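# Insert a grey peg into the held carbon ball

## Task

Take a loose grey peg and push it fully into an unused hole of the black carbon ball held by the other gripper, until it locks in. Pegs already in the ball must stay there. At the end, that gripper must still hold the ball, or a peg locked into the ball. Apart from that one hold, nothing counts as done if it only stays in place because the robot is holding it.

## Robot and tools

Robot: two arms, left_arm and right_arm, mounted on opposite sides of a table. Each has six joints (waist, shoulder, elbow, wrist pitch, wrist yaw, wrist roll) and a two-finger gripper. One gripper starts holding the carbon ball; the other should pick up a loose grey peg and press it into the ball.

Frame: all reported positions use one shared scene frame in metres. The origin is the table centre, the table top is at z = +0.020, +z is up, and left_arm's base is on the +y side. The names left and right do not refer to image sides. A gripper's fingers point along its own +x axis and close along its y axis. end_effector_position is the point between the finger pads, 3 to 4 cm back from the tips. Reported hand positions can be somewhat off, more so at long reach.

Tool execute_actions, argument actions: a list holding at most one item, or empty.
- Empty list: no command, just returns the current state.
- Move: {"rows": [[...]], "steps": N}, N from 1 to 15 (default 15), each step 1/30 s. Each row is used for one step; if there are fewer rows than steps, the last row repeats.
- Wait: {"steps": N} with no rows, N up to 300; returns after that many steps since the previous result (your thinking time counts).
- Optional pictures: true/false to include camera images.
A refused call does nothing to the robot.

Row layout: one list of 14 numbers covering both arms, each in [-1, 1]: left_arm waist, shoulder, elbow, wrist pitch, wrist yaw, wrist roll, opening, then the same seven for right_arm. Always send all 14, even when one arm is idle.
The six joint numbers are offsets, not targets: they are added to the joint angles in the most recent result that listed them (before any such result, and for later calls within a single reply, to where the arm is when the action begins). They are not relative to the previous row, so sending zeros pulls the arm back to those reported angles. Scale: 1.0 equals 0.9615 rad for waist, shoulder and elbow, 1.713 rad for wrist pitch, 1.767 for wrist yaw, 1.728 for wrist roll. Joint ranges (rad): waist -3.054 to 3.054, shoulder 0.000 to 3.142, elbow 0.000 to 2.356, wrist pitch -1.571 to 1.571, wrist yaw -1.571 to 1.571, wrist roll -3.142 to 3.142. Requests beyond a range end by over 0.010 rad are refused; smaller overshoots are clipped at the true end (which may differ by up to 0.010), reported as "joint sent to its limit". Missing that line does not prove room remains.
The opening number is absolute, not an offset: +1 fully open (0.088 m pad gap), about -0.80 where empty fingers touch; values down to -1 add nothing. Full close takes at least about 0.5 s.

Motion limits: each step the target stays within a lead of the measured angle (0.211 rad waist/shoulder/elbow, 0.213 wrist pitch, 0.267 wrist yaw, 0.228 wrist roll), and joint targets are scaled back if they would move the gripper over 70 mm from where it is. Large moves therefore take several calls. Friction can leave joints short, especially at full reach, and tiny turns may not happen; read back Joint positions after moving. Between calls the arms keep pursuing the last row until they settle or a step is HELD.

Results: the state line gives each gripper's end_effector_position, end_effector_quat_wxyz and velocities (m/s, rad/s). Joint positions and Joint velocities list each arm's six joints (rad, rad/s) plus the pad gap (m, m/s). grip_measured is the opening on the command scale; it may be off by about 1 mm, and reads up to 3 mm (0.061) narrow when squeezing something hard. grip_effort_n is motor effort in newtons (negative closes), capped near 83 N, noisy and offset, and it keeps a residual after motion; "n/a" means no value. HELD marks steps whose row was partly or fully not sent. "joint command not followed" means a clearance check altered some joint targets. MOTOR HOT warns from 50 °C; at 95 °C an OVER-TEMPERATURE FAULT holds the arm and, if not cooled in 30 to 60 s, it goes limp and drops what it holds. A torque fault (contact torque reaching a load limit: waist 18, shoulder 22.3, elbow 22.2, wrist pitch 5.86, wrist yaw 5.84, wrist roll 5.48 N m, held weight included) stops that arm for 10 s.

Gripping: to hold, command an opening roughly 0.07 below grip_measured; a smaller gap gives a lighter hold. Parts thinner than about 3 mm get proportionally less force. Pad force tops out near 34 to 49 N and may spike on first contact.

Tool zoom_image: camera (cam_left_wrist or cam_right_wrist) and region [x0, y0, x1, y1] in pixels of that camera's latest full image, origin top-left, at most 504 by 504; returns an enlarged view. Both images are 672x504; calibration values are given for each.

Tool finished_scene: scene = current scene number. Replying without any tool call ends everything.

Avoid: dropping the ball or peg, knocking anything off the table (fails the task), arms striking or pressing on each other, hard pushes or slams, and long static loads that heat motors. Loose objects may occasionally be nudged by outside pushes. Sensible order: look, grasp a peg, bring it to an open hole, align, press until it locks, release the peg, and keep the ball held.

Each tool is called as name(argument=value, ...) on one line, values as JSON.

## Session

execute_actions(actions=[])

Scene clock: 0.00 s of 4400.00 s.
left_arm: end_effector_position=(+0.1730, +0.0532, +0.2456) grip_measured=-0.155 grip_effort_n=n/a end_effector_quat_wxyz=(+0.816, -0.003, -0.009, -0.578) end_effector_velocity=(+0.002, +0.001, +0.002) end_effector_angular_velocity=(-0.004, -0.011, +0.010) | right_arm: end_effector_position=(+0.1033, -0.1219, +0.4373) grip_measured=+1.000 grip_effort_n=n/a end_effector_quat_wxyz=(+0.737, +0.013, -0.016, +0.675) end_effector_velocity=(+0.002, -0.000, -0.004) end_effector_angular_velocity=(-0.014, -0.020, -0.011)
Joint positions: left_arm=[0.281 1.631 0.635 1.016 0.284 0.    0.031] | right_arm=[ 0.004  0.855  0.65   0.246 -0.001 -0.003  0.088]
Joint velocities: left_arm=[ 0.002 -0.002 -0.002  0.007 -0.007  0.007 -0.   ] | right_arm=[-0.002 -0.002 -0.007 -0.007  0.007 -0.022  0.   ]
Motor temperatures (°C, as the motors report them): left_arm=[32 42 34 44 29 31] | right_arm=[32 36 33 29 31 31]
Heat: left arm: hottest wrist pitch 44 °C (+0.0 °C/min); right arm: hottest shoulder 36 °C (+0.0 °C/min).
camera_calibration (this result's frames):
cam_left_wrist: T_world_to_cam=[[-0.943519, -0.330562, -0.0223831, 0.193881], [-0.0741043, 0.276396, -0.958183, 0.268565], [0.322925, -0.902405, -0.285281, 0.140126], [0, 0, 0, 1]] pos_world=[0.157582, 0.116309, 0.30165]

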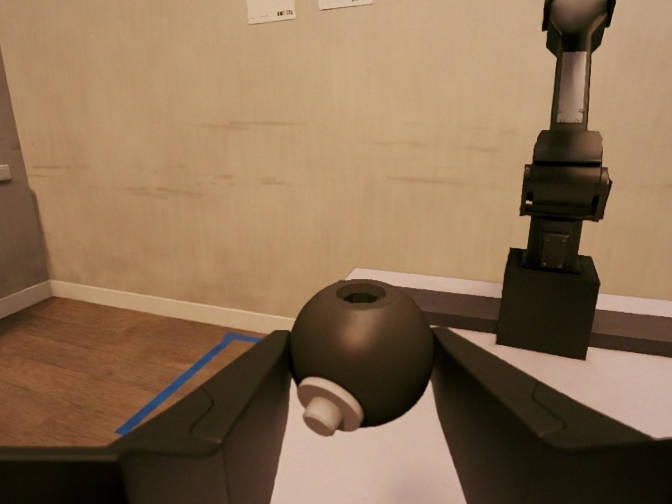

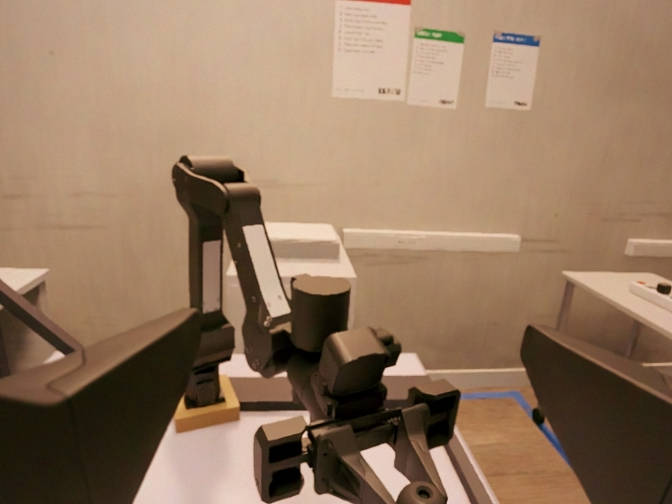

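execute_actions(actions=[{"rows": [[0,0,0,0,0,0,-0.24, 0,0,0,-0.908,0,0,0.5],[0,0,0,0,0,0,-0.24, 0,0,0,-0.908,0,0,0],[0,0,0,0,0,0,-0.24, 0,0,0,-0.908,0,0,-0.5],[0,0,0,0,0,0,-0.24, 0,0,0,-0.908,0,0,-0.5],[0,0,0,0,0,0,-0.24, 0,0,0,-0.908,0,0,-0.5],[0,0,0,0,0,0,-0.24, 0,0,0,-0.908,0,0,-0.5],[0,0,0,0,0,0,-0.24, 0,0,0,-0.908,0,0,-0.5],[0,0,0,0,0,0,-0.24, 0,0,0,-0.908,0,0,-0.5],[0,0,0,0,0,0,-0.24, 0,0.03,0.027,-0.908,0,0,-0.5],[0,0,0,0,0,0,-0.24, 0,0.06,0.054,-0.908,0,0,-0.5],[0,0,0,0,0,0,-0.24, 0,0.09,0.08,-0.908,0,0,-0.5],[0,0,0,0,0,0,-0.24, 0,0.12,0.107,-0.908,0,0,-0.5],[0,0,0,0,0,0,-0.24, 0,0.15,0.134,-0.908,0,0,-0.5],[0,0,0,0,0,0,-0.24, 0,0.18,0.16,-0.908,0,0,-0.5],[0,0,0,0,0,0,-0.24, 0,0.618,0.55,-0.908,0,0,-0.5]], "steps": 15}], pictures=false)

execute_actions(actions=[{"steps": 30}])

Scene clock: 23.13 s of 4400.00 s.
left_arm: end_effector_position=(+0.1730, +0.0532, +0.2456) grip_measured=-0.155 grip_effort_n=-83.5 end_effector_quat_wxyz=(+0.816, -0.003, -0.009, -0.578) end_effector_velocity=(+0.002, +0.001, +0.000) end_effector_angular_velocity=(-0.001, +0.008, +0.010) | right_arm: end_effector_position=(+0.1009, -0.1494, +0.2980) grip_measured=-0.452 grip_effort_n=-10.9 end_effector_quat_wxyz=(+0.689, -0.240, +0.261, +0.632) end_effector_velocity=(+0.003, +0.029, -0.109) end_effector_angular_velocity=(-1.721, +0.143, +0.002)
Joint positions: left_arm=[0.281 1.631 0.635 1.016 0.284 0.    0.031] | right_arm=[ 0.004  0.984  0.753 -0.495 -0.001 -0.003  0.017]
Joint velocities: left_arm=[ 0.002 -0.002  0.002 -0.007 -0.007 -0.007 -0.   ] | right_arm=[ 0.002  1.267  1.219 -1.678  0.007 -0.007 -0.025]
Motor temperatures (°C, as the motors report them): left_arm=[32 43 36 44 29 31] | right_arm=[32 36 37 32 31 31]
Heat: left arm: hottest wrist pitch 44 °C (+0.0 °C/min); right arm: hottest elbow 37 °C (+2.6 °C/min).
Steps of this call (steps 1 to 90: nothing new was sent; then 19.63 s passed at rest; steps 91 to 105: all 15 steps of this action). Readings (joint positions):
91: left_arm=[0.281 1.631 0.635 1.016 0.284 0.000] | right_arm=[0.004 0.855 0.652 0.212 -0.001 -0.003]
92: left_arm=[0.281 1.631 0.635 1.016 0.284 0.000] | right_arm=[0.004 0.852 0.654 0.163 -0.001 -0.003]
94: left_arm=[0.281 1.631 0.635 1.016 0.284 0.000] | right_arm=[0.004 0.851 0.654 0.059 -0.001 -0.003]
98: left_arm=[0.281 1.631 0.635 1.016 0.284 0.000] | right_arm=[0.004 0.853 0.654 -0.136 -0.001 -0.003]
105: the state above

Scene clock: 24.13 s of 4400.00 s.
left_arm: end_effector_position=(+0.1730, +0.0532, +0.2456) grip_measured=-0.155 grip_effort_n=-83.5 end_effector_quat_wxyz=(+0.816, -0.003, -0.009, -0.578) end_effector_velocity=(-0.000, +0.000, -0.002) end_effector_angular_velocity=(+0.003, +0.011, +0.005) | right_arm: end_effector_position=(+0.0961, -0.2024, +0.2557) grip_measured=-0.497 grip_effort_n=-12.8 end_effector_quat_wxyz=(+0.519, -0.479, +0.523, +0.477) end_effector_velocity=(-0.001, -0.001, +0.000) end_effector_angular_velocity=(-0.007, +0.008, +0.005)
Joint positions: left_arm=[0.281 1.631 0.635 1.016 0.284 0.    0.031] | right_arm=[ 0.004  1.44   1.167 -1.305 -0.001 -0.003  0.015]
Joint velocities: left_arm=[-0.002 -0.002 -0.002 -0.007 -0.007 -0.007 -0.   ] | right_arm=[-0.002  0.002  0.002 -0.007 -0.007 -0.007  0.   ]
Motor temperatures (°C, as the motors report them): left_arm=[32 43 36 44 29 31] | right_arm=[32 36 37 31 31 31]
Heat: left arm: hottest wrist pitch 44 °C (+0.0 °C/min); right arm: hottest elbow 37 °C (+2.5 °C/min).
Steps of this call (steps 1 to 30: the robot went on to your last target). Readings (joint positions):
1: left_arm=[0.281 1.631 0.635 1.016 0.284 0.000] | right_arm=[0.004 1.030 0.797 -0.541 -0.001 -0.003]
2: left_arm=[0.281 1.631 0.635 1.016 0.284 0.000] | right_arm=[0.004 1.081 0.846 -0.584 -0.001 -0.003]
4: left_arm=[0.281 1.631 0.635 1.016 0.284 0.000] | right_arm=[0.004 1.177 0.944 -0.682 -0.001 -0.003]
8: left_arm=[0.281 1.631 0.635 1.016 0.284 0.000] | right_arm=[0.004 1.345 1.102 -0.868 -0.001 -0.003]
30: the state above
camera_calibration (this result's frames):
cam_left_wrist: T_world_to_cam=[[-0.943519, -0.330562, -0.0223831, 0.193881], [-0.0741043, 0.276396, -0.958183, 0.268565], [0.322925, -0.902405, -0.285281, 0.140126], [0, 0, 0, 1]] pos_world=[0.157582, 0.116309, 0.30165]
cam_right_wrist: T_world_to_cam=[[0.999487, -0.030388, 0.0101297, -0.0963888], [-0.0320246, -0.941246, 0.3362, -0.242844], [-0.000681946, -0.336352, -0.941736, 0.253153], [0, 0, 0, 1]] pos_world=[0.088735, -0.146357, 0.321024]

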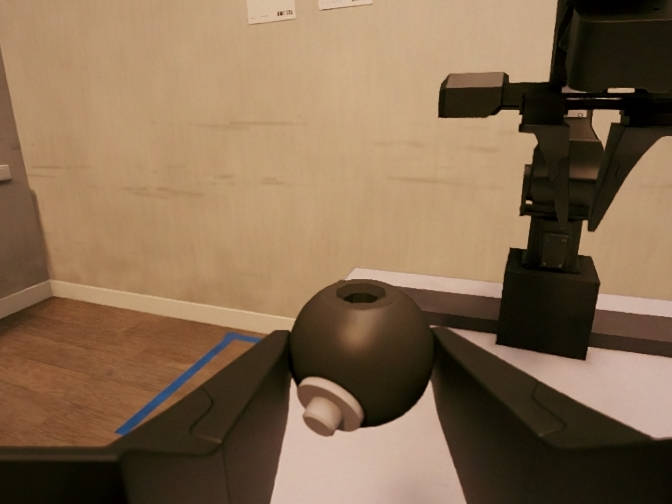

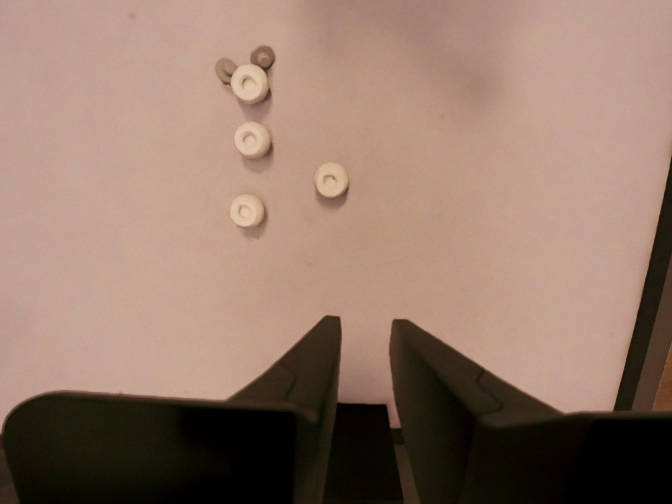

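zoom_image(camera="cam_right_wrist", region=[190, 30, 310, 120])

Region (190, 30, 310, 120) of cam_right_wrist's 672x504 image, scaled by 4.200, with more detail than that image has; it fills the top 378 rows of this view, and the rest is white.

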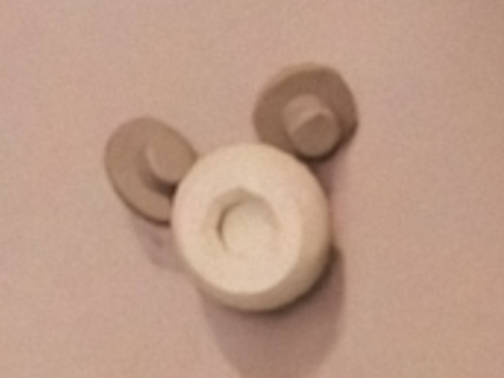

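execute_actions(actions=[{"rows": [[0,0,0,0,0,0,-0.24, 0.007,0.02,-0.003,0.013,0,0,-0.33],[0,0,0,0,0,0,-0.24, 0.018,0.05,-0.008,0.032,0,0,-0.33],[0,0,0,0,0,0,-0.24, 0.033,0.09,-0.014,0.057,0,0,-0.33],[0,0,0,0,0,0,-0.24, 0.05,0.135,-0.021,0.086,0,0,-0.33],[0,0,0,0,0,0,-0.24, 0.066,0.18,-0.028,0.114,0,0,-0.33],[0,0,0,0,0,0,-0.24, 0.082,0.225,-0.035,0.143,0,0,-0.33],[0,0,0,0,0,0,-0.24, 0.099,0.27,-0.042,0.171,0,0,-0.33],[0,0,0,0,0,0,-0.24, 0.115,0.315,-0.049,0.2,0,0,-0.33],[0,0,0,0,0,0,-0.24, 0.131,0.36,-0.056,0.229,0,0,-0.33],[0,0,0,0,0,0,-0.24, 0.148,0.405,-0.063,0.257,0,0,-0.33],[0,0,0,0,0,0,-0.24, 0.164,0.45,-0.07,0.286,0,0,-0.33],[0,0,0,0,0,0,-0.24, 0.18,0.49,-0.076,0.311,0,0,-0.33],[0,0,0,0,0,0,-0.24, 0.192,0.525,-0.081,0.333,0,0,-0.33],[0,0,0,0,0,0,-0.24, 0.2,0.548,-0.085,0.348,0,0,-0.33]], "steps": 15}], pictures=false)

execute_actions(actions=[{"steps": 20}])

zoom_image(camera="cam_right_wrist", region=[250, 200, 470, 380])

Scene clock: 140.57 s of 4400.00 s.
left_arm: end_effector_position=(+0.1730, +0.0532, +0.2456) grip_measured=-0.155 grip_effort_n=-83.5 end_effector_quat_wxyz=(+0.816, -0.003, -0.009, -0.578) end_effector_velocity=(+0.002, +0.001, -0.000) end_effector_angular_velocity=(-0.005, +0.006, +0.019) | right_arm: end_effector_position=(+0.0525, -0.1206, +0.1275) grip_measured=-0.336 grip_effort_n=17.0 end_effector_quat_wxyz=(+0.481, -0.518, +0.481, +0.518) end_effector_velocity=(-0.108, +0.020, -0.306) end_effector_angular_velocity=(-0.290, -0.013, +0.337)
Joint positions: left_arm=[0.281 1.631 0.635 1.016 0.284 0.    0.031] | right_arm=[ 0.164  1.877  1.112 -0.805 -0.001 -0.003  0.023]
Joint velocities: left_arm=[-0.002  0.002 -0.002  0.007 -0.022 -0.007  0.   ] | right_arm=[ 0.33   0.901 -0.173  0.784 -0.007 -0.007  0.001]
Motor temperatures (°C, as the motors report them): left_arm=[32 44 38 46 29 31] | right_arm=[32 36 40 29 31 31]
Heat: left arm: hottest wrist pitch 46 °C (+1.0 °C/min); right arm: hottest elbow 40 °C (+1.0 °C/min).
Steps of this call (steps 1 to 15: the robot went on to your last target; steps 16 to 90: nothing new was sent; then 112.93 s passed at rest; steps 91 to 105: all 15 steps of this action). Readings (joint positions):
91: left_arm=[0.281 1.631 0.635 1.016 0.284 0.000] | right_arm=[0.004 1.441 1.167 -1.306 -0.001 -0.003]
92: left_arm=[0.281 1.631 0.635 1.016 0.284 0.000] | right_arm=[0.005 1.446 1.167 -1.299 -0.001 -0.003]
94: left_arm=[0.281 1.631 0.635 1.016 0.284 0.000] | right_arm=[0.016 1.473 1.167 -1.251 -0.001 -0.003]
98: left_arm=[0.281 1.631 0.635 1.016 0.284 0.000] | right_arm=[0.064 1.603 1.158 -1.098 -0.001 -0.003]
105: the state above

Scene clock: 141.23 s of 4400.00 s.
left_arm: end_effector_position=(+0.1730, +0.0532, +0.2456) grip_measured=-0.155 grip_effort_n=-83.5 end_effector_quat_wxyz=(+0.816, -0.003, -0.009, -0.578) end_effector_velocity=(-0.002, -0.001, -0.004) end_effector_angular_velocity=(+0.008, +0.014, -0.010) | right_arm: end_effector_position=(+0.0428, -0.1149, +0.1011) grip_measured=-0.333 grip_effort_n=17.0 end_effector_quat_wxyz=(+0.474, -0.524, +0.474, +0.525) end_effector_velocity=(-0.000, +0.001, +0.000) end_effector_angular_velocity=(+0.007, +0.008, +0.005)
Joint positions: left_arm=[0.281 1.631 0.635 1.016 0.284 0.    0.031] | right_arm=[ 0.193  1.953  1.095 -0.712 -0.001 -0.003  0.023]
Joint velocities: left_arm=[-0.002  0.002 -0.002 -0.007  0.007 -0.007 -0.   ] | right_arm=[-0.002 -0.002 -0.002  0.007 -0.007 -0.007 -0.   ]
Motor temperatures (°C, as the motors report them): left_arm=[32 44 38 46 29 31] | right_arm=[32 36 40 29 31 31]
Heat: left arm: hottest wrist pitch 46 °C (+1.0 °C/min); right arm: hottest elbow 40 °C (+1.0 °C/min).
Steps of this call (steps 1 to 20: the robot went on to your last target). Readings (joint positions):
1: left_arm=[0.281 1.631 0.635 1.016 0.284 0.000] | right_arm=[0.174 1.902 1.106 -0.784 -0.001 -0.003]
2: left_arm=[0.281 1.631 0.635 1.016 0.284 0.000] | right_arm=[0.181 1.920 1.101 -0.769 -0.001 -0.003]
4: left_arm=[0.281 1.631 0.635 1.016 0.284 0.000] | right_arm=[0.188 1.939 1.095 -0.746 -0.001 -0.003]
8: left_arm=[0.281 1.631 0.635 1.016 0.284 0.000] | right_arm=[0.191 1.945 1.095 -0.722 -0.001 -0.003]
20: the state above
camera_calibration (this result's frames):
cam_left_wrist: T_world_to_cam=[[-0.943519, -0.330562, -0.0223831, 0.193881], [-0.0741043, 0.276396, -0.958183, 0.268565], [0.322925, -0.902405, -0.285281, 0.140126], [0, 0, 0, 1]] pos_world=[0.157582, 0.116309, 0.30165]
cam_right_wrist: T_world_to_cam=[[0.987433, 0.157683, 0.0105995, -0.0168024], [0.145491, -0.933176, 0.328656, -0.11613], [0.0617148, -0.322984, -0.94439, 0.136021], [0, 0, 0, 1]] pos_world=[0.0250927, -0.0617879, 0.166802]

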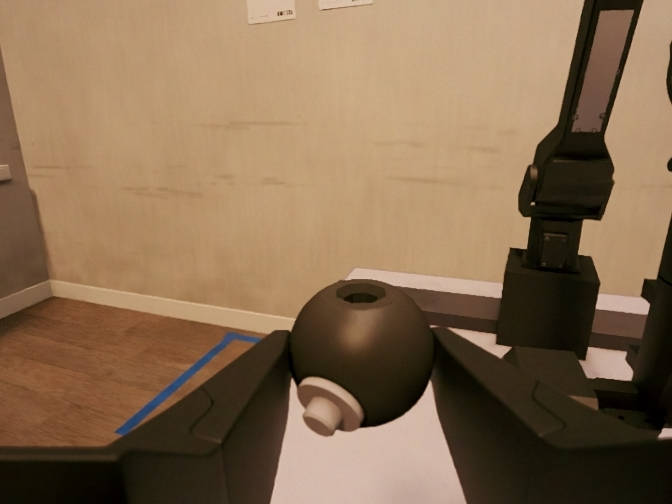

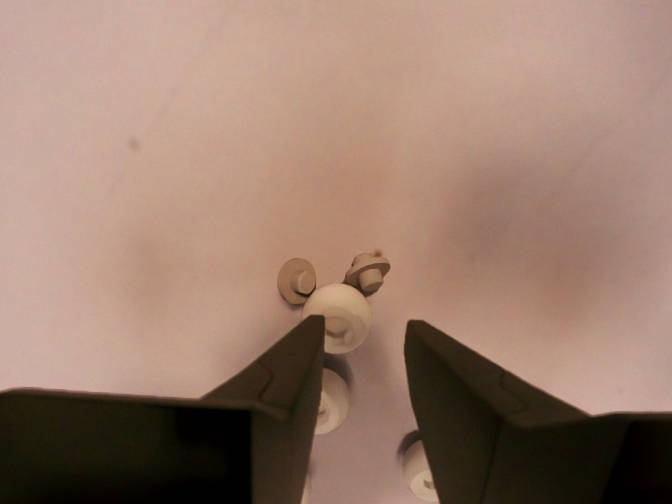

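Region (250, 200, 470, 380) of cam_right_wrist's 672x504 image, scaled by 2.291, with more detail than that image has; it fills the top 412 rows of this view, and the rest is white.

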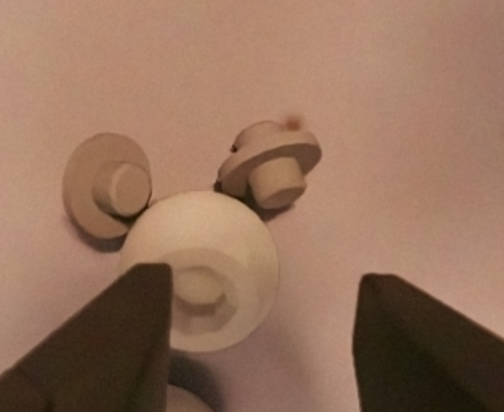

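execute_actions(actions=[{"rows": [[0,0,0,0,0,0,-0.24, 0,0.015,0.01,0.005,0,-0.03,-0.39],[0,0,0,0,0,0,-0.24, 0,0.025,0.012,0.01,0,-0.06,-0.39],[0,0,0,0,0,0,-0.24, 0,0.035,0.014,0.015,0,-0.09,-0.39],[0,0,0,0,0,0,-0.24, 0,0.047,0.017,0.021,0,-0.12,-0.39],[0,0,0,0,0,0,-0.24, 0,0.059,0.017,0.027,0,-0.15,-0.39],[0,0,0,0,0,0,-0.24, 0,0.071,0.017,0.033,0,-0.18,-0.39],[0,0,0,0,0,0,-0.24, 0,0.083,0.017,0.039,0,-0.21,-0.39],[0,0,0,0,0,0,-0.24, 0,0.094,0.017,0.044,0,-0.24,-0.39],[0,0,0,0,0,0,-0.24, 0,0.103,0.017,0.0485,0,-0.263,-0.39]], "steps": 15}], pictures=false)

execute_actions(actions=[{"steps": 15}])

zoom_image(camera="cam_right_wrist", region=[250, 240, 470, 420])

Scene clock: 211.00 s of 4400.00 s.
left_arm: end_effector_position=(+0.1730, +0.0532, +0.2456) grip_measured=-0.155 grip_effort_n=-83.5 end_effector_quat_wxyz=(+0.816, -0.003, -0.009, -0.578) end_effector_velocity=(-0.000, +0.000, -0.002) end_effector_angular_velocity=(+0.003, +0.011, +0.005) | right_arm: end_effector_position=(+0.0421, -0.1072, +0.0769) grip_measured=-0.386 grip_effort_n=-12.3 end_effector_quat_wxyz=(+0.353, -0.612, +0.354, +0.613) end_effector_velocity=(+0.001, +0.007, -0.003) end_effector_angular_velocity=(+0.026, +0.010, +0.249)
Joint positions: left_arm=[0.281 1.631 0.635 1.016 0.284 0.    0.031] | right_arm=[ 0.193  2.035  1.101 -0.636 -0.001 -0.424  0.02 ]
Joint velocities: left_arm=[-0.002 -0.002 -0.002 -0.007 -0.007 -0.007 -0.   ] | right_arm=[-0.007  0.012  0.002  0.037 -0.007 -0.256 -0.   ]
Motor temperatures (°C, as the motors report them): left_arm=[32 45 39 46 29 31] | right_arm=[32 39 36 29 31 31]
Heat: left arm: hottest wrist pitch 46 °C (+0.0 °C/min); right arm: hottest shoulder 39 °C (+0.0 °C/min).
Steps of this call (steps 1 to 15: the robot went on to your last target; steps 16 to 90: nothing new was sent; then 66.27 s passed at rest; steps 91 to 105: all 15 steps of this action). Readings (joint positions):
91: left_arm=[0.281 1.631 0.635 1.016 0.284 0.000] | right_arm=[0.193 1.953 1.095 -0.710 -0.001 -0.010]
92: left_arm=[0.281 1.631 0.635 1.016 0.284 0.000] | right_arm=[0.193 1.954 1.095 -0.708 -0.001 -0.030]
94: left_arm=[0.281 1.631 0.635 1.016 0.284 0.000] | right_arm=[0.193 1.962 1.096 -0.697 -0.001 -0.092]
98: left_arm=[0.281 1.631 0.635 1.016 0.284 0.000] | right_arm=[0.193 1.996 1.100 -0.666 -0.001 -0.262]
105: the state above

Scene clock: 211.50 s of 4400.00 s.
left_arm: end_effector_position=(+0.1730, +0.0532, +0.2456) grip_measured=-0.155 grip_effort_n=-83.5 end_effector_quat_wxyz=(+0.816, -0.003, -0.009, -0.578) end_effector_velocity=(+0.002, +0.001, -0.000) end_effector_angular_velocity=(-0.009, +0.019, +0.009) | right_arm: end_effector_position=(+0.0419, -0.1061, +0.0763) grip_measured=-0.387 grip_effort_n=-12.8 end_effector_quat_wxyz=(+0.346, -0.616, +0.344, +0.618) end_effector_velocity=(+0.002, -0.002, +0.000) end_effector_angular_velocity=(-0.007, -0.008, +0.020)
Joint positions: left_arm=[0.281 1.631 0.635 1.016 0.284 0.    0.031] | right_arm=[ 0.193  2.038  1.102 -0.631 -0.001 -0.452  0.02 ]
Joint velocities: left_arm=[ 0.002  0.002 -0.002  0.007 -0.007 -0.022 -0.   ] | right_arm=[-0.002 -0.002 -0.002 -0.007  0.007 -0.022 -0.   ]
Motor temperatures (°C, as the motors report them): left_arm=[32 45 39 46 29 31] | right_arm=[32 39 36 29 31 31]
Heat: left arm: hottest wrist pitch 46 °C (+0.0 °C/min); right arm: hottest shoulder 39 °C (+0.0 °C/min).
Steps of this call (steps 1 to 15: the robot went on to your last target). Readings (joint positions):
1: left_arm=[0.281 1.631 0.635 1.016 0.284 0.000] | right_arm=[0.193 2.035 1.101 -0.635 -0.001 -0.431]
2: left_arm=[0.281 1.631 0.635 1.016 0.284 0.000] | right_arm=[0.193 2.035 1.101 -0.635 -0.001 -0.436]
4: left_arm=[0.281 1.631 0.635 1.016 0.284 0.000] | right_arm=[0.193 2.036 1.101 -0.633 -0.001 -0.442]
8: left_arm=[0.281 1.631 0.635 1.016 0.284 0.000] | right_arm=[0.193 2.037 1.102 -0.632 -0.001 -0.449]
15: the state above
camera_calibration (this result's frames):
cam_left_wrist: T_world_to_cam=[[-0.943519, -0.330562, -0.0223831, 0.193881], [-0.0741043, 0.276396, -0.958183, 0.268565], [0.322925, -0.902405, -0.285281, 0.140126], [0, 0, 0, 1]] pos_world=[0.157582, 0.116309, 0.30165]
cam_right_wrist: T_world_to_cam=[[0.821116, 0.570627, 0.0123705, 0.0335955], [0.536073, -0.778472, 0.326508, -0.0994222], [0.195944, -0.261469, -0.945114, 0.116514], [0, 0, 0, 1]] pos_world=[0.00288158, -0.0661031, 0.142166]

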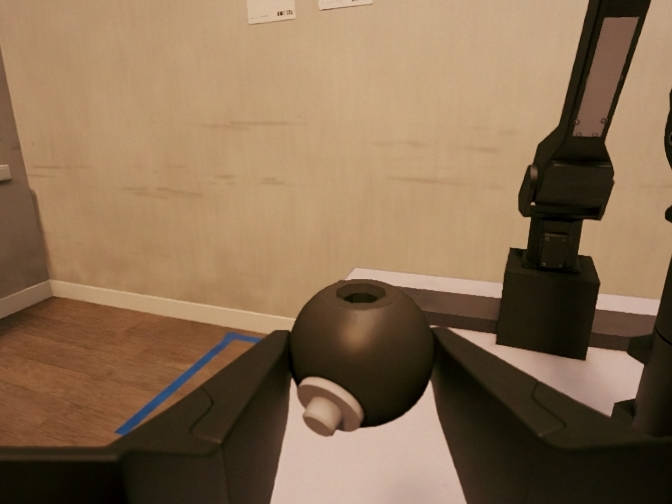

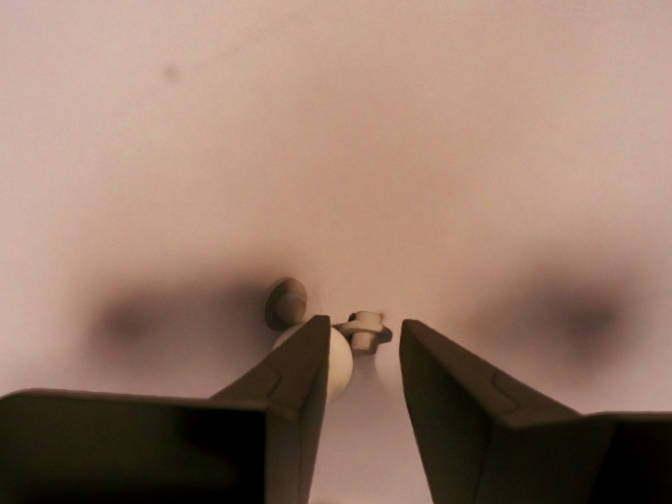

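Region (250, 240, 470, 420) of cam_right_wrist's 672x504 image, scaled by 2.291, with more detail than that image has; it fills the top 412 rows of this view, and the rest is white.

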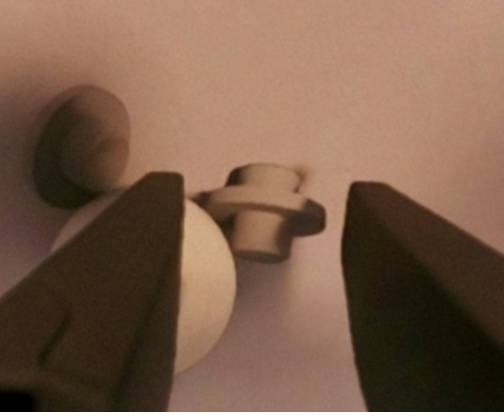

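execute_actions(actions=[{"rows": [[0,0,0,0,0,0,-0.24, 0,0.015,-0.012,0.004,0,0.02,-0.39],[0,0,0,0,0,0,-0.24, 0,0.022,-0.015,0.009,0,0.035,-0.39],[0,0,0,0,0,0,-0.24, 0,0.03,-0.018,0.014,0,0.043,-0.39],[0,0,0,0,0,0,-0.24, 0,0.038,-0.021,0.02,0,0.043,-0.39],[0,0,0,0,0,0,-0.24, 0,0.046,-0.024,0.025,0,0.043,-0.39],[0,0,0,0,0,0,-0.24, 0,0.054,-0.027,0.031,0,0.043,-0.39],[0,0,0,0,0,0,-0.24, 0,0.061,-0.03,0.0355,0,0.043,-0.39]], "steps": 15}], pictures=false)

execute_actions(actions=[{"steps": 12}])

zoom_image(camera="cam_right_wrist", region=[250, 260, 470, 440])

Scene clock: 252.47 s of 4400.00 s.
left_arm: end_effector_position=(+0.1730, +0.0532, +0.2456) grip_measured=-0.155 grip_effort_n=-83.5 end_effector_quat_wxyz=(+0.816, -0.003, -0.009, -0.578) end_effector_velocity=(-0.002, -0.000, +0.002) end_effector_angular_velocity=(-0.003, -0.011, -0.010) | right_arm: end_effector_position=(+0.0421, -0.1068, +0.0597) grip_measured=-0.387 grip_effort_n=-12.3 end_effector_quat_wxyz=(+0.366, -0.605, +0.366, +0.605) end_effector_velocity=(+0.000, -0.003, -0.005) end_effector_angular_velocity=(-0.013, +0.006, +0.005)
Joint positions: left_arm=[0.281 1.631 0.635 1.016 0.284 0.    0.031] | right_arm=[ 0.193  2.08   1.085 -0.575 -0.001 -0.384  0.02 ]
Joint velocities: left_arm=[-0.002 -0.002 -0.002  0.007  0.007  0.007 -0.   ] | right_arm=[-0.002  0.012 -0.007  0.007 -0.007 -0.007  0.   ]
Motor temperatures (°C, as the motors report them): left_arm=[32 45 39 46 29 31] | right_arm=[32 40 37 29 31 31]
Heat: left arm: hottest wrist pitch 46 °C (+0.0 °C/min); right arm: hottest shoulder 40 °C (+1.0 °C/min).
Steps of this call (steps 1 to 15: the robot went on to your last target; steps 16 to 530: nothing new was sent; then 22.80 s passed at rest; steps 531 to 545: all 15 steps of this action). Readings (joint positions):
531: left_arm=[0.281 1.631 0.635 1.016 0.284 0.000] | right_arm=[0.193 2.038 1.102 -0.631 -0.001 -0.450]
532: left_arm=[0.281 1.631 0.635 1.016 0.284 0.000] | right_arm=[0.193 2.039 1.102 -0.629 -0.001 -0.440]
534: left_arm=[0.281 1.631 0.635 1.016 0.284 0.000] | right_arm=[0.193 2.044 1.101 -0.618 -0.001 -0.416]
538: left_arm=[0.281 1.631 0.635 1.016 0.284 0.000] | right_arm=[0.193 2.065 1.093 -0.591 -0.001 -0.394]
545: the state above

Scene clock: 252.87 s of 4400.00 s.
left_arm: end_effector_position=(+0.1730, +0.0532, +0.2456) grip_measured=-0.155 grip_effort_n=-83.5 end_effector_quat_wxyz=(+0.816, -0.003, -0.009, -0.578) end_effector_velocity=(+0.001, +0.002, +0.001) end_effector_angular_velocity=(-0.001, +0.008, +0.010) | right_arm: end_effector_position=(+0.0421, -0.1066, +0.0596) grip_measured=-0.387 grip_effort_n=-12.8 end_effector_quat_wxyz=(+0.366, -0.604, +0.366, +0.605) end_effector_velocity=(-0.005, -0.001, -0.001) end_effector_angular_velocity=(-0.001, +0.037, +0.005)
Joint positions: left_arm=[0.281 1.631 0.635 1.016 0.284 0.    0.031] | right_arm=[ 0.193  2.081  1.085 -0.573 -0.001 -0.382  0.02 ]
Joint velocities: left_arm=[ 0.002 -0.007 -0.002 -0.007 -0.007 -0.007  0.   ] | right_arm=[-0.002 -0.002 -0.007  0.007 -0.037 -0.007  0.   ]
Motor temperatures (°C, as the motors report them): left_arm=[32 45 39 46 29 31] | right_arm=[32 40 37 29 31 31]
Heat: left arm: hottest wrist pitch 46 °C (+0.0 °C/min); right arm: hottest shoulder 40 °C (+1.0 °C/min).
Steps of this call (steps 1 to 12: the robot went on to your last target). Readings (joint positions):
1: left_arm=[0.281 1.631 0.635 1.016 0.284 0.000] | right_arm=[0.193 2.080 1.085 -0.574 -0.001 -0.384]
2: left_arm=[0.281 1.631 0.635 1.016 0.284 0.000] | right_arm=[0.193 2.080 1.085 -0.574 -0.001 -0.383]
4: left_arm=[0.281 1.631 0.635 1.016 0.284 0.000] | right_arm=[0.193 2.080 1.085 -0.574 -0.001 -0.383]
8: left_arm=[0.281 1.631 0.635 1.016 0.284 0.000] | right_arm=[0.193 2.081 1.085 -0.573 -0.001 -0.383]
12: the state above
camera_calibration (this result's frames):
cam_left_wrist: T_world_to_cam=[[-0.943519, -0.330562, -0.0223831, 0.193881], [-0.0741043, 0.276396, -0.958183, 0.268565], [0.322925, -0.902405, -0.285281, 0.140126], [0, 0, 0, 1]] pos_world=[0.157582, 0.116309, 0.30165]
cam_right_wrist: T_world_to_cam=[[0.85872, 0.512317, 0.0114947, 0.0262667], [0.480656, -0.813024, 0.328574, -0.0959155], [0.177679, -0.276628, -0.944408, 0.0996703], [0, 0, 0, 1]] pos_world=[0.00583735, -0.0638669, 0.125343]

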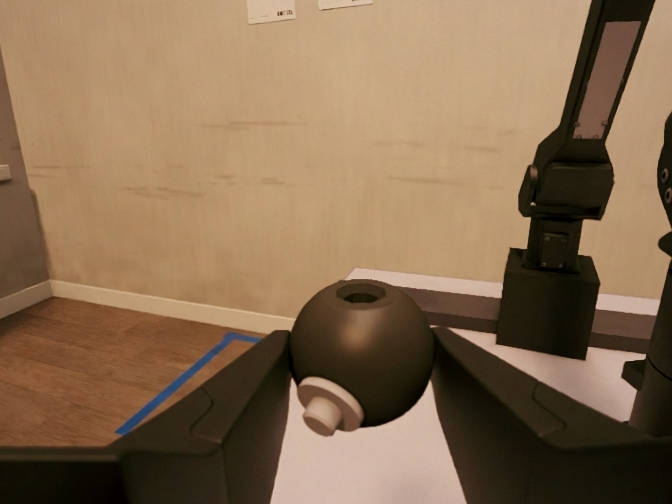

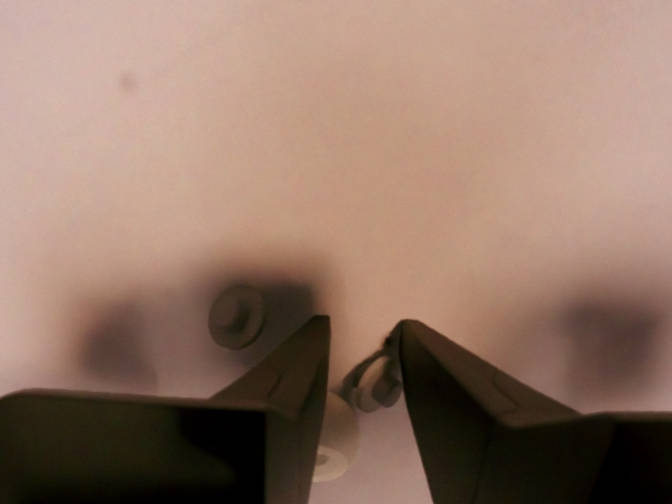

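Region (250, 260, 470, 440) of cam_right_wrist's 672x504 image, scaled by 2.291, with more detail than that image has; it fills the top 412 rows of this view, and the rest is white.

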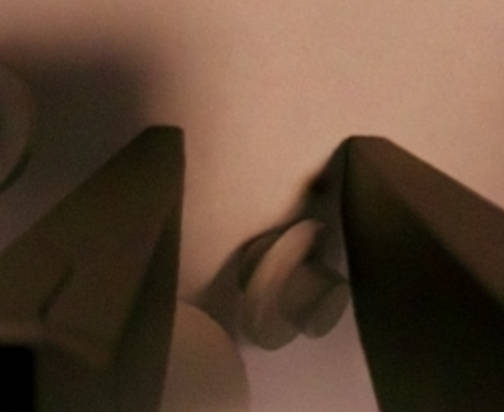

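zoom_image(camera="cam_right_wrist", region=[170, 250, 330, 390])

Region (170, 250, 330, 390) of cam_right_wrist's 672x504 image, scaled by 3.150, with more detail than that image has; it fills the top 441 rows of this view, and the rest is white.

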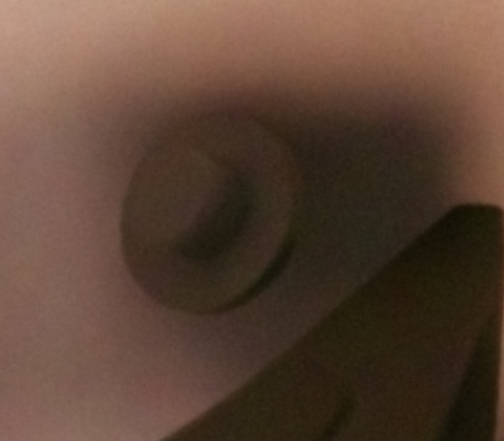

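execute_actions(actions=[{"rows": [[0,0,0,0,0,0,-0.24, 0,-0.02,0.012,-0.006,0,0,-0.39],[0,0,0,0,0,0,-0.24, 0,-0.035,0.017,-0.016,0,0,-0.39],[0,0,0,0,0,0,-0.24, 0,-0.05,0.022,-0.027,0,0,-0.39],[0,0,0,0,0,0,-0.24, 0,-0.07,0.026,-0.04,0,0,-0.39],[0,0,0,0,0,0,-0.24, 0,-0.09,0.028,-0.053,0,0.03,-0.39],[0,0,0,0,0,0,-0.24, 0,-0.11,0.028,-0.065,0,0.07,-0.39],[0,0,0,0,0,0,-0.24, 0,-0.13,0.028,-0.076,0,0.11,-0.39],[0,0,0,0,0,0,-0.24, 0,-0.15,0.028,-0.087,0,0.15,-0.39],[0,0,0,0,0,0,-0.24, 0,-0.17,0.028,-0.098,0,0.19,-0.39],[0,0,0,0,0,0,-0.24, 0,-0.19,0.028,-0.109,0,0.222,-0.39]], "steps": 15}], pictures=false)

execute_actions(actions=[{"steps": 15}])

zoom_image(camera="cam_right_wrist", region=[220, 190, 460, 380])

Scene clock: 273.73 s of 4400.00 s.
left_arm: end_effector_position=(+0.1730, +0.0532, +0.2456) grip_measured=-0.155 grip_effort_n=-83.5 end_effector_quat_wxyz=(+0.816, -0.003, -0.009, -0.578) end_effector_velocity=(+0.001, +0.002, +0.002) end_effector_angular_velocity=(-0.004, -0.011, +0.020) | right_arm: end_effector_position=(+0.0427, -0.1128, +0.1156) grip_measured=-0.387 grip_effort_n=-12.8 end_effector_quat_wxyz=(+0.468, -0.529, +0.457, +0.541) end_effector_velocity=(+0.004, -0.017, +0.033) end_effector_angular_velocity=(-0.027, -0.001, -0.391)
Joint positions: left_arm=[0.281 1.631 0.635 1.016 0.284 0.    0.031] | right_arm=[ 0.193  1.913  1.106 -0.741 -0.001 -0.046  0.02 ]
Joint velocities: left_arm=[-0.002 -0.007 -0.007  0.007 -0.022  0.007 -0.   ] | right_arm=[-0.002 -0.105  0.007 -0.139  0.007  0.388 -0.   ]
Motor temperatures (°C, as the motors report them): left_arm=[32 45 39 46 29 31] | right_arm=[32 40 36 29 31 31]
Heat: left arm: hottest wrist pitch 46 °C (+0.0 °C/min); right arm: hottest shoulder 40 °C (+1.0 °C/min).
Steps of this call (steps 1 to 15: the robot went on to your last target; steps 16 to 450: nothing new was sent; then 5.37 s passed at rest; steps 451 to 465: all 15 steps of this action). Readings (joint positions):
451: left_arm=[0.281 1.631 0.635 1.016 0.284 0.000] | right_arm=[0.193 2.081 1.084 -0.573 -0.001 -0.382]
452: left_arm=[0.281 1.631 0.635 1.016 0.284 0.000] | right_arm=[0.193 2.079 1.085 -0.575 -0.001 -0.382]
454: left_arm=[0.281 1.631 0.635 1.016 0.284 0.000] | right_arm=[0.193 2.070 1.086 -0.599 -0.001 -0.382]
458: left_arm=[0.281 1.631 0.635 1.016 0.284 0.000] | right_arm=[0.193 2.012 1.091 -0.664 -0.001 -0.272]
465: the state above

Scene clock: 274.23 s of 4400.00 s.
left_arm: end_effector_position=(+0.1730, +0.0532, +0.2456) grip_measured=-0.155 grip_effort_n=-83.5 end_effector_quat_wxyz=(+0.816, -0.003, -0.009, -0.578) end_effector_velocity=(-0.000, +0.000, -0.002) end_effector_angular_velocity=(+0.003, +0.011, +0.005) | right_arm: end_effector_position=(+0.0430, -0.1158, +0.1167) grip_measured=-0.387 grip_effort_n=-12.3 end_effector_quat_wxyz=(+0.476, -0.522, +0.471, +0.528) end_effector_velocity=(-0.000, -0.002, +0.000) end_effector_angular_velocity=(-0.008, +0.006, +0.005)
Joint positions: left_arm=[0.281 1.631 0.635 1.016 0.284 0.    0.031] | right_arm=[ 0.193  1.909  1.106 -0.757 -0.001 -0.005  0.02 ]
Joint velocities: left_arm=[-0.002 -0.002 -0.002 -0.007 -0.007 -0.007  0.   ] | right_arm=[-0.002 -0.002 -0.002 -0.007 -0.007 -0.007 -0.   ]
Motor temperatures (°C, as the motors report them): left_arm=[32 45 39 46 29 31] | right_arm=[32 40 36 29 31 31]
Heat: left arm: hottest wrist pitch 46 °C (+0.0 °C/min); right arm: hottest shoulder 40 °C (+1.0 °C/min).
Steps of this call (steps 1 to 15: the robot went on to your last target). Readings (joint positions):
1: left_arm=[0.281 1.631 0.635 1.016 0.284 0.000] | right_arm=[0.193 1.911 1.106 -0.745 -0.001 -0.036]
2: left_arm=[0.281 1.631 0.635 1.016 0.284 0.000] | right_arm=[0.193 1.911 1.106 -0.749 -0.001 -0.029]
4: left_arm=[0.281 1.631 0.635 1.016 0.284 0.000] | right_arm=[0.193 1.911 1.106 -0.753 -0.001 -0.018]
8: left_arm=[0.281 1.631 0.635 1.016 0.284 0.000] | right_arm=[0.193 1.909 1.106 -0.755 -0.001 -0.008]
15: the state above
camera_calibration (this result's frames):
cam_left_wrist: T_world_to_cam=[[-0.943519, -0.330562, -0.0223831, 0.193881], [-0.0741043, 0.276396, -0.958183, 0.268565], [0.322925, -0.902405, -0.285281, 0.140126], [0, 0, 0, 1]] pos_world=[0.157582, 0.116309, 0.30165]
cam_right_wrist: T_world_to_cam=[[0.987137, 0.159454, 0.0115823, -0.0168695], [0.147465, -0.936108, 0.319306, -0.12148], [0.0617571, -0.313491, -0.947581, 0.152005], [0, 0, 0, 1]] pos_world=[0.0251792, -0.0633763, 0.183022]

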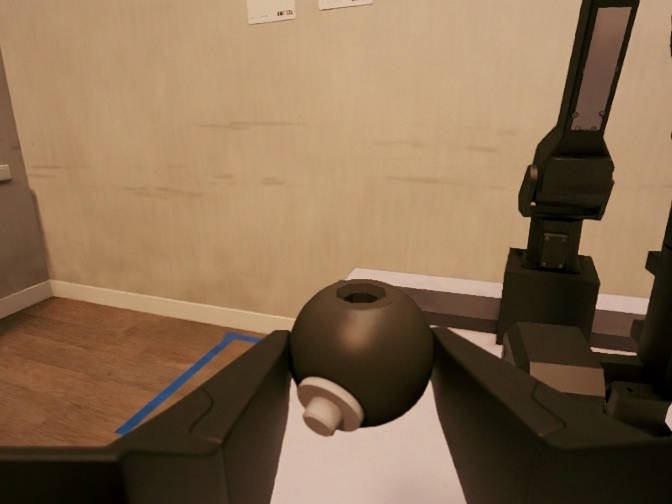

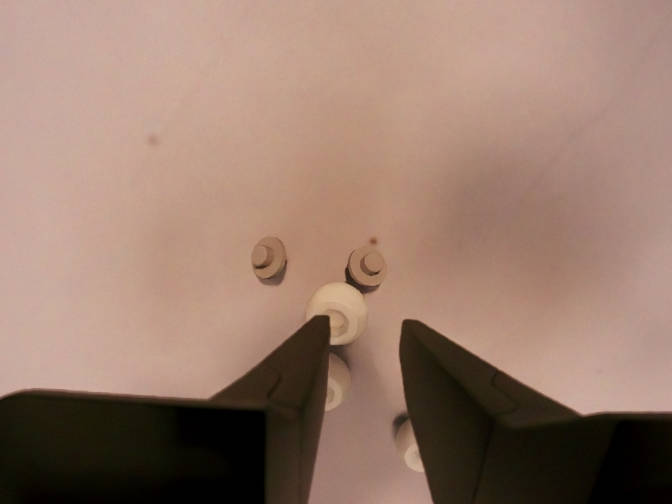

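Region (220, 190, 460, 380) of cam_right_wrist's 672x504 image, scaled by 2.100, with more detail than that image has; it fills the top 399 rows of this view, and the rest is white.

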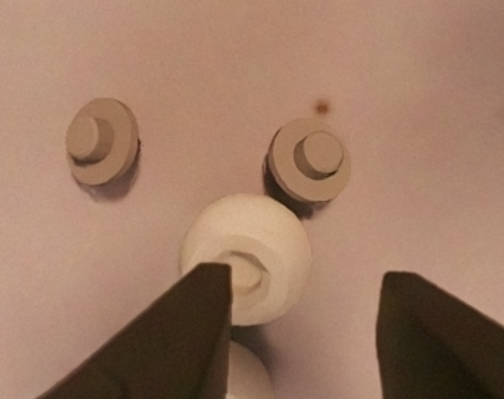

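execute_actions(actions=[{"rows": [[0,0,0,0,0,0,-0.24, 0.008,0.015,-0.012,0.005,0,-0.04,-0.3],[0,0,0,0,0,0,-0.24, 0.018,0.025,-0.017,0.012,0,-0.08,-0.3],[0,0,0,0,0,0,-0.24, 0.03,0.035,-0.022,0.02,0,-0.13,-0.3],[0,0,0,0,0,0,-0.24, 0.042,0.047,-0.027,0.028,0,-0.18,-0.3],[0,0,0,0,0,0,-0.24, 0.054,0.059,-0.032,0.037,0,-0.23,-0.3],[0,0,0,0,0,0,-0.24, 0.066,0.071,-0.037,0.046,0,-0.28,-0.3],[0,0,0,0,0,0,-0.24, 0.078,0.083,-0.042,0.054,0,-0.33,-0.3],[0,0,0,0,0,0,-0.24, 0.09,0.095,-0.047,0.063,0,-0.38,-0.3],[0,0,0,0,0,0,-0.24, 0.1,0.106,-0.052,0.071,0,-0.43,-0.3],[0,0,0,0,0,0,-0.24, 0.109,0.115,-0.057,0.0775,0,-0.486,-0.3]], "steps": 15}], pictures=false)

execute_actions(actions=[{"steps": 18}])

zoom_image(camera="cam_right_wrist", region=[260, 230, 480, 410])

Scene clock: 319.13 s of 4400.00 s.
left_arm: end_effector_position=(+0.1730, +0.0532, +0.2456) grip_measured=-0.155 grip_effort_n=-83.5 end_effector_quat_wxyz=(+0.816, -0.003, -0.009, -0.578) end_effector_velocity=(+0.001, +0.002, -0.003) end_effector_angular_velocity=(+0.007, +0.014, +0.019) | right_arm: end_effector_position=(+0.0121, -0.1220, +0.0794) grip_measured=-0.304 grip_effort_n=17.0 end_effector_quat_wxyz=(+0.231, -0.669, +0.236, +0.666) end_effector_velocity=(-0.015, +0.000, -0.021) end_effector_angular_velocity=(+0.014, +0.020, +1.294)
Joint positions: left_arm=[0.281 1.631 0.635 1.016 0.284 0.    0.031] | right_arm=[ 0.291  2.003  1.063 -0.639 -0.001 -0.7    0.024]
Joint velocities: left_arm=[-0.002 -0.002 -0.007 -0.007 -0.022 -0.007  0.   ] | right_arm=[ 0.042  0.051 -0.027  0.095 -0.007 -1.253  0.001]
Motor temperatures (°C, as the motors report them): left_arm=[32 45 39 46 29 31] | right_arm=[32 43 37 29 31 31]
Heat: left arm: hottest wrist pitch 46 °C (+0.0 °C/min); right arm: hottest shoulder 43 °C (+3.0 °C/min).
Steps of this call (steps 1 to 15: the robot went on to your last target; steps 16 to 160: nothing new was sent; then 39.07 s passed at rest; steps 161 to 175: all 15 steps of this action). Readings (joint positions):
161: left_arm=[0.281 1.631 0.635 1.016 0.284 0.000] | right_arm=[0.193 1.909 1.106 -0.757 -0.001 -0.013]
162: left_arm=[0.281 1.631 0.635 1.016 0.284 0.000] | right_arm=[0.194 1.909 1.106 -0.756 -0.001 -0.039]
164: left_arm=[0.281 1.631 0.635 1.016 0.284 0.000] | right_arm=[0.202 1.914 1.104 -0.740 -0.001 -0.133]
168: left_arm=[0.281 1.631 0.635 1.016 0.284 0.000] | right_arm=[0.241 1.948 1.091 -0.693 -0.001 -0.342]
175: the state above

Scene clock: 319.73 s of 4400.00 s.
left_arm: end_effector_position=(+0.1730, +0.0532, +0.2456) grip_measured=-0.155 grip_effort_n=-83.5 end_effector_quat_wxyz=(+0.816, -0.003, -0.009, -0.578) end_effector_velocity=(-0.001, +0.001, +0.001) end_effector_angular_velocity=(-0.001, +0.008, +0.005) | right_arm: end_effector_position=(+0.0105, -0.1205, +0.0785) grip_measured=-0.303 grip_effort_n=17.0 end_effector_quat_wxyz=(+0.186, -0.682, +0.186, +0.682) end_effector_velocity=(-0.002, -0.003, +0.000) end_effector_angular_velocity=(-0.012, +0.020, +0.005)
Joint positions: left_arm=[0.281 1.631 0.635 1.016 0.284 0.    0.031] | right_arm=[ 0.295  2.006  1.062 -0.627 -0.001 -0.838  0.024]
Joint velocities: left_arm=[-0.002 -0.007 -0.002 -0.007 -0.007 -0.007 -0.   ] | right_arm=[-0.002 -0.002 -0.002 -0.007 -0.022 -0.007 -0.   ]
Motor temperatures (°C, as the motors report them): left_arm=[32 45 39 46 29 31] | right_arm=[32 43 37 29 31 31]
Heat: left arm: hottest wrist pitch 46 °C (+0.0 °C/min); right arm: hottest shoulder 43 °C (+3.0 °C/min).
Steps of this call (steps 1 to 18: the robot went on to your last target). Readings (joint positions):
1: left_arm=[0.281 1.631 0.635 1.016 0.284 0.000] | right_arm=[0.292 2.004 1.062 -0.636 -0.001 -0.733]
2: left_arm=[0.281 1.631 0.635 1.016 0.284 0.000] | right_arm=[0.292 2.004 1.062 -0.633 -0.001 -0.758]
4: left_arm=[0.281 1.631 0.635 1.016 0.284 0.000] | right_arm=[0.293 2.004 1.062 -0.630 -0.001 -0.792]
8: left_arm=[0.281 1.631 0.635 1.016 0.284 0.000] | right_arm=[0.294 2.005 1.062 -0.628 -0.001 -0.824]
18: the state above
camera_calibration (this result's frames):
cam_left_wrist: T_world_to_cam=[[-0.943519, -0.330562, -0.0223831, 0.193881], [-0.0741043, 0.276396, -0.958183, 0.268565], [0.322925, -0.902405, -0.285281, 0.140126], [0, 0, 0, 1]] pos_world=[0.157582, 0.116309, 0.30165]
cam_right_wrist: T_world_to_cam=[[0.457782, 0.888994, 0.011217, 0.109871], [0.837741, -0.435546, 0.329379, -0.0565384], [0.297701, -0.141387, -0.944131, 0.13429], [0, 0, 0, 1]] pos_world=[-0.0429106, -0.103313, 0.144177]

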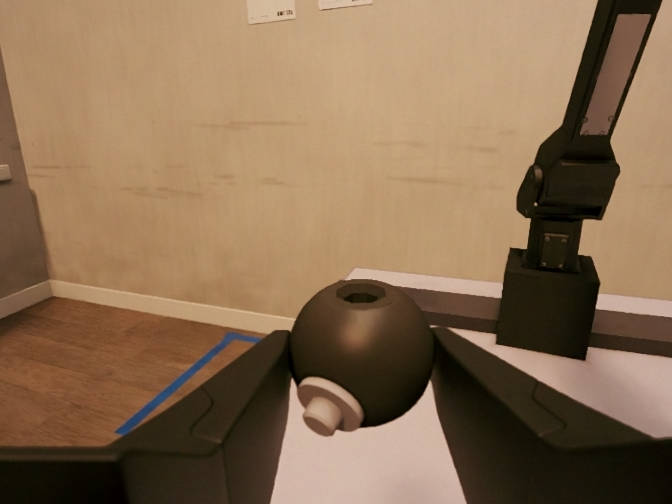

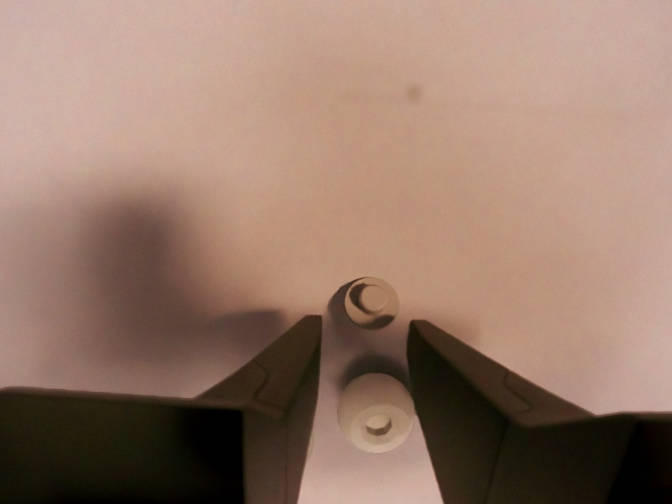

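Region (260, 230, 480, 410) of cam_right_wrist's 672x504 image, scaled by 2.291, with more detail than that image has; it fills the top 412 rows of this view, and the rest is white.

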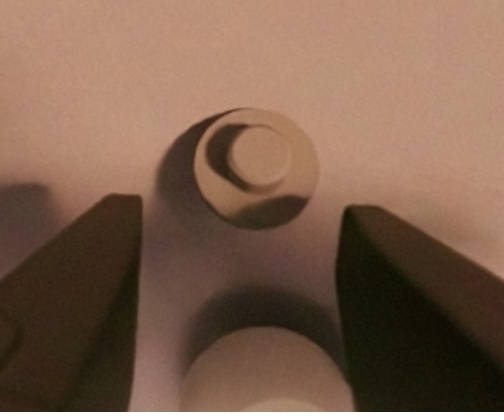

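execute_actions(actions=[{"rows": [[0,0,0,0,0,0,-0.24, -0.0095,0.015,-0.01,0.006,0,0,-0.3],[0,0,0,0,0,0,-0.24, -0.0095,0.022,-0.012,0.011,0,0,-0.3],[0,0,0,0,0,0,-0.24, -0.0095,0.03,-0.014,0.016,0,0,-0.3],[0,0,0,0,0,0,-0.24, -0.0095,0.038,-0.016,0.021,0,0,-0.3],[0,0,0,0,0,0,-0.24, -0.0095,0.046,-0.018,0.026,0,0,-0.3],[0,0,0,0,0,0,-0.24, -0.0095,0.054,-0.02,0.031,0,0,-0.3],[0,0,0,0,0,0,-0.24, -0.0095,0.063,-0.022,0.036,0,0,-0.3],[0,0,0,0,0,0,-0.24, -0.0095,0.0705,-0.023,0.0397,0,0,-0.3]], "steps": 15}], pictures=false)

execute_actions(actions=[{"steps": 12}])

zoom_image(camera="cam_right_wrist", region=[260, 230, 480, 410])

Scene clock: 345.80 s of 4400.00 s.
left_arm: end_effector_position=(+0.1730, +0.0532, +0.2456) grip_measured=-0.155 grip_effort_n=-83.5 end_effector_quat_wxyz=(+0.816, -0.003, -0.009, -0.578) end_effector_velocity=(-0.000, +0.000, -0.002) end_effector_angular_velocity=(+0.003, +0.011, +0.005) | right_arm: end_effector_position=(+0.0122, -0.1194, +0.0601) grip_measured=-0.303 grip_effort_n=17.0 end_effector_quat_wxyz=(+0.186, -0.682, +0.188, +0.682) end_effector_velocity=(-0.002, +0.006, -0.001) end_effector_angular_velocity=(+0.030, +0.013, +0.005)
Joint positions: left_arm=[0.281 1.631 0.635 1.016 0.284 0.    0.031] | right_arm=[ 0.289  2.059  1.05  -0.565 -0.001 -0.839  0.024]
Joint velocities: left_arm=[-0.002 -0.002 -0.002 -0.007 -0.007 -0.007  0.   ] | right_arm=[-0.002  0.002 -0.002  0.037 -0.007 -0.007 -0.   ]
Motor temperatures (°C, as the motors report them): left_arm=[32 45 39 46 29 31] | right_arm=[32 42 36 29 31 31]
Heat: left arm: hottest wrist pitch 46 °C (+0.0 °C/min); right arm: hottest shoulder 42 °C (+1.0 °C/min).
Steps of this call (steps 1 to 15: the robot went on to your last target; steps 16 to 90: nothing new was sent; then 22.57 s passed at rest; steps 91 to 105: all 15 steps of this action). Readings (joint positions):
91: left_arm=[0.281 1.631 0.635 1.016 0.284 0.000] | right_arm=[0.295 2.006 1.062 -0.626 -0.001 -0.839]
92: left_arm=[0.281 1.631 0.635 1.016 0.284 0.000] | right_arm=[0.294 2.007 1.062 -0.623 -0.001 -0.839]
94: left_arm=[0.281 1.631 0.635 1.016 0.284 0.000] | right_arm=[0.293 2.012 1.062 -0.612 -0.001 -0.839]
98: left_arm=[0.281 1.631 0.635 1.016 0.284 0.000] | right_arm=[0.290 2.036 1.057 -0.585 -0.001 -0.839]
105: the state above

Scene clock: 346.20 s of 4400.00 s.
left_arm: end_effector_position=(+0.1730, +0.0532, +0.2456) grip_measured=-0.155 grip_effort_n=-83.5 end_effector_quat_wxyz=(+0.816, -0.003, -0.009, -0.578) end_effector_velocity=(-0.002, -0.001, +0.000) end_effector_angular_velocity=(-0.000, +0.008, -0.010) | right_arm: end_effector_position=(+0.0120, -0.1188, +0.0598) grip_measured=-0.303 grip_effort_n=17.0 end_effector_quat_wxyz=(+0.187, -0.682, +0.188, +0.682) end_effector_velocity=(-0.000, -0.002, +0.000) end_effector_angular_velocity=(-0.011, +0.020, -0.000)
Joint positions: left_arm=[0.281 1.631 0.635 1.016 0.284 0.    0.031] | right_arm=[ 0.289  2.06   1.05  -0.562 -0.001 -0.839  0.024]
Joint velocities: left_arm=[-0.002 -0.002  0.002 -0.007  0.007 -0.007 -0.   ] | right_arm=[-0.007 -0.002 -0.002 -0.007 -0.022 -0.007  0.   ]
Motor temperatures (°C, as the motors report them): left_arm=[32 45 39 46 29 31] | right_arm=[32 42 36 29 31 31]
Heat: left arm: hottest wrist pitch 46 °C (+0.0 °C/min); right arm: hottest shoulder 42 °C (+1.0 °C/min).
Steps of this call (steps 1 to 12: the robot went on to your last target). Readings (joint positions):
1: left_arm=[0.281 1.631 0.635 1.016 0.284 0.000] | right_arm=[0.289 2.059 1.050 -0.564 -0.001 -0.839]
2: left_arm=[0.281 1.631 0.635 1.016 0.284 0.000] | right_arm=[0.289 2.059 1.050 -0.564 -0.001 -0.839]
4: left_arm=[0.281 1.631 0.635 1.016 0.284 0.000] | right_arm=[0.289 2.059 1.050 -0.563 -0.001 -0.839]
8: left_arm=[0.281 1.631 0.635 1.016 0.284 0.000] | right_arm=[0.289 2.060 1.050 -0.562 -0.001 -0.839]
12: the state above
camera_calibration (this result's frames):
cam_left_wrist: T_world_to_cam=[[-0.943519, -0.330562, -0.0223831, 0.193881], [-0.0741043, 0.276396, -0.958183, 0.268565], [0.322925, -0.902405, -0.285281, 0.140126], [0, 0, 0, 1]] pos_world=[0.157582, 0.116309, 0.30165]
cam_right_wrist: T_world_to_cam=[[0.461845, 0.886897, 0.0106223, 0.107591], [0.835689, -0.43913, 0.329831, -0.0513751], [0.297191, -0.143454, -0.94398, 0.116202], [0, 0, 0, 1]] pos_world=[-0.0412908, -0.101313, 0.125495]

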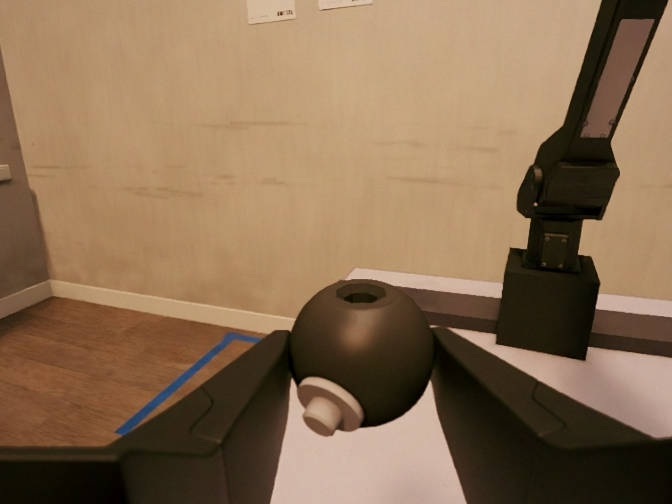

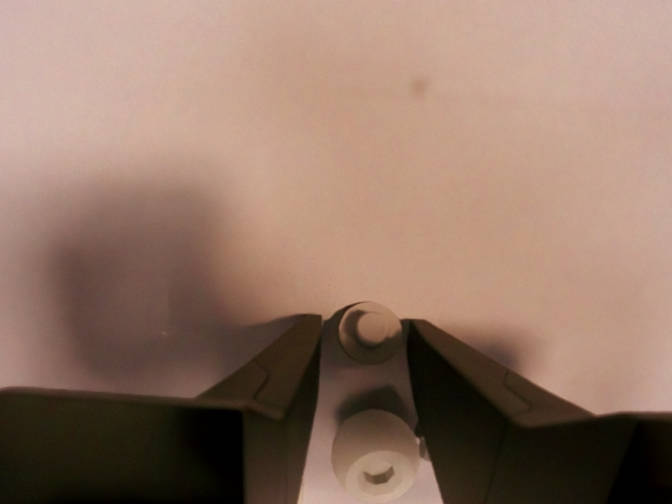

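Region (260, 230, 480, 410) of cam_right_wrist's 672x504 image, scaled by 2.291, with more detail than that image has; it fills the top 412 rows of this view, and the rest is white.

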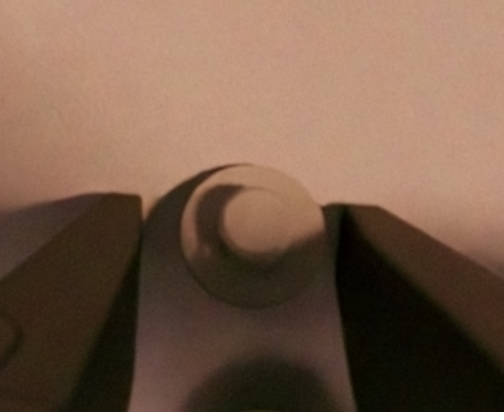

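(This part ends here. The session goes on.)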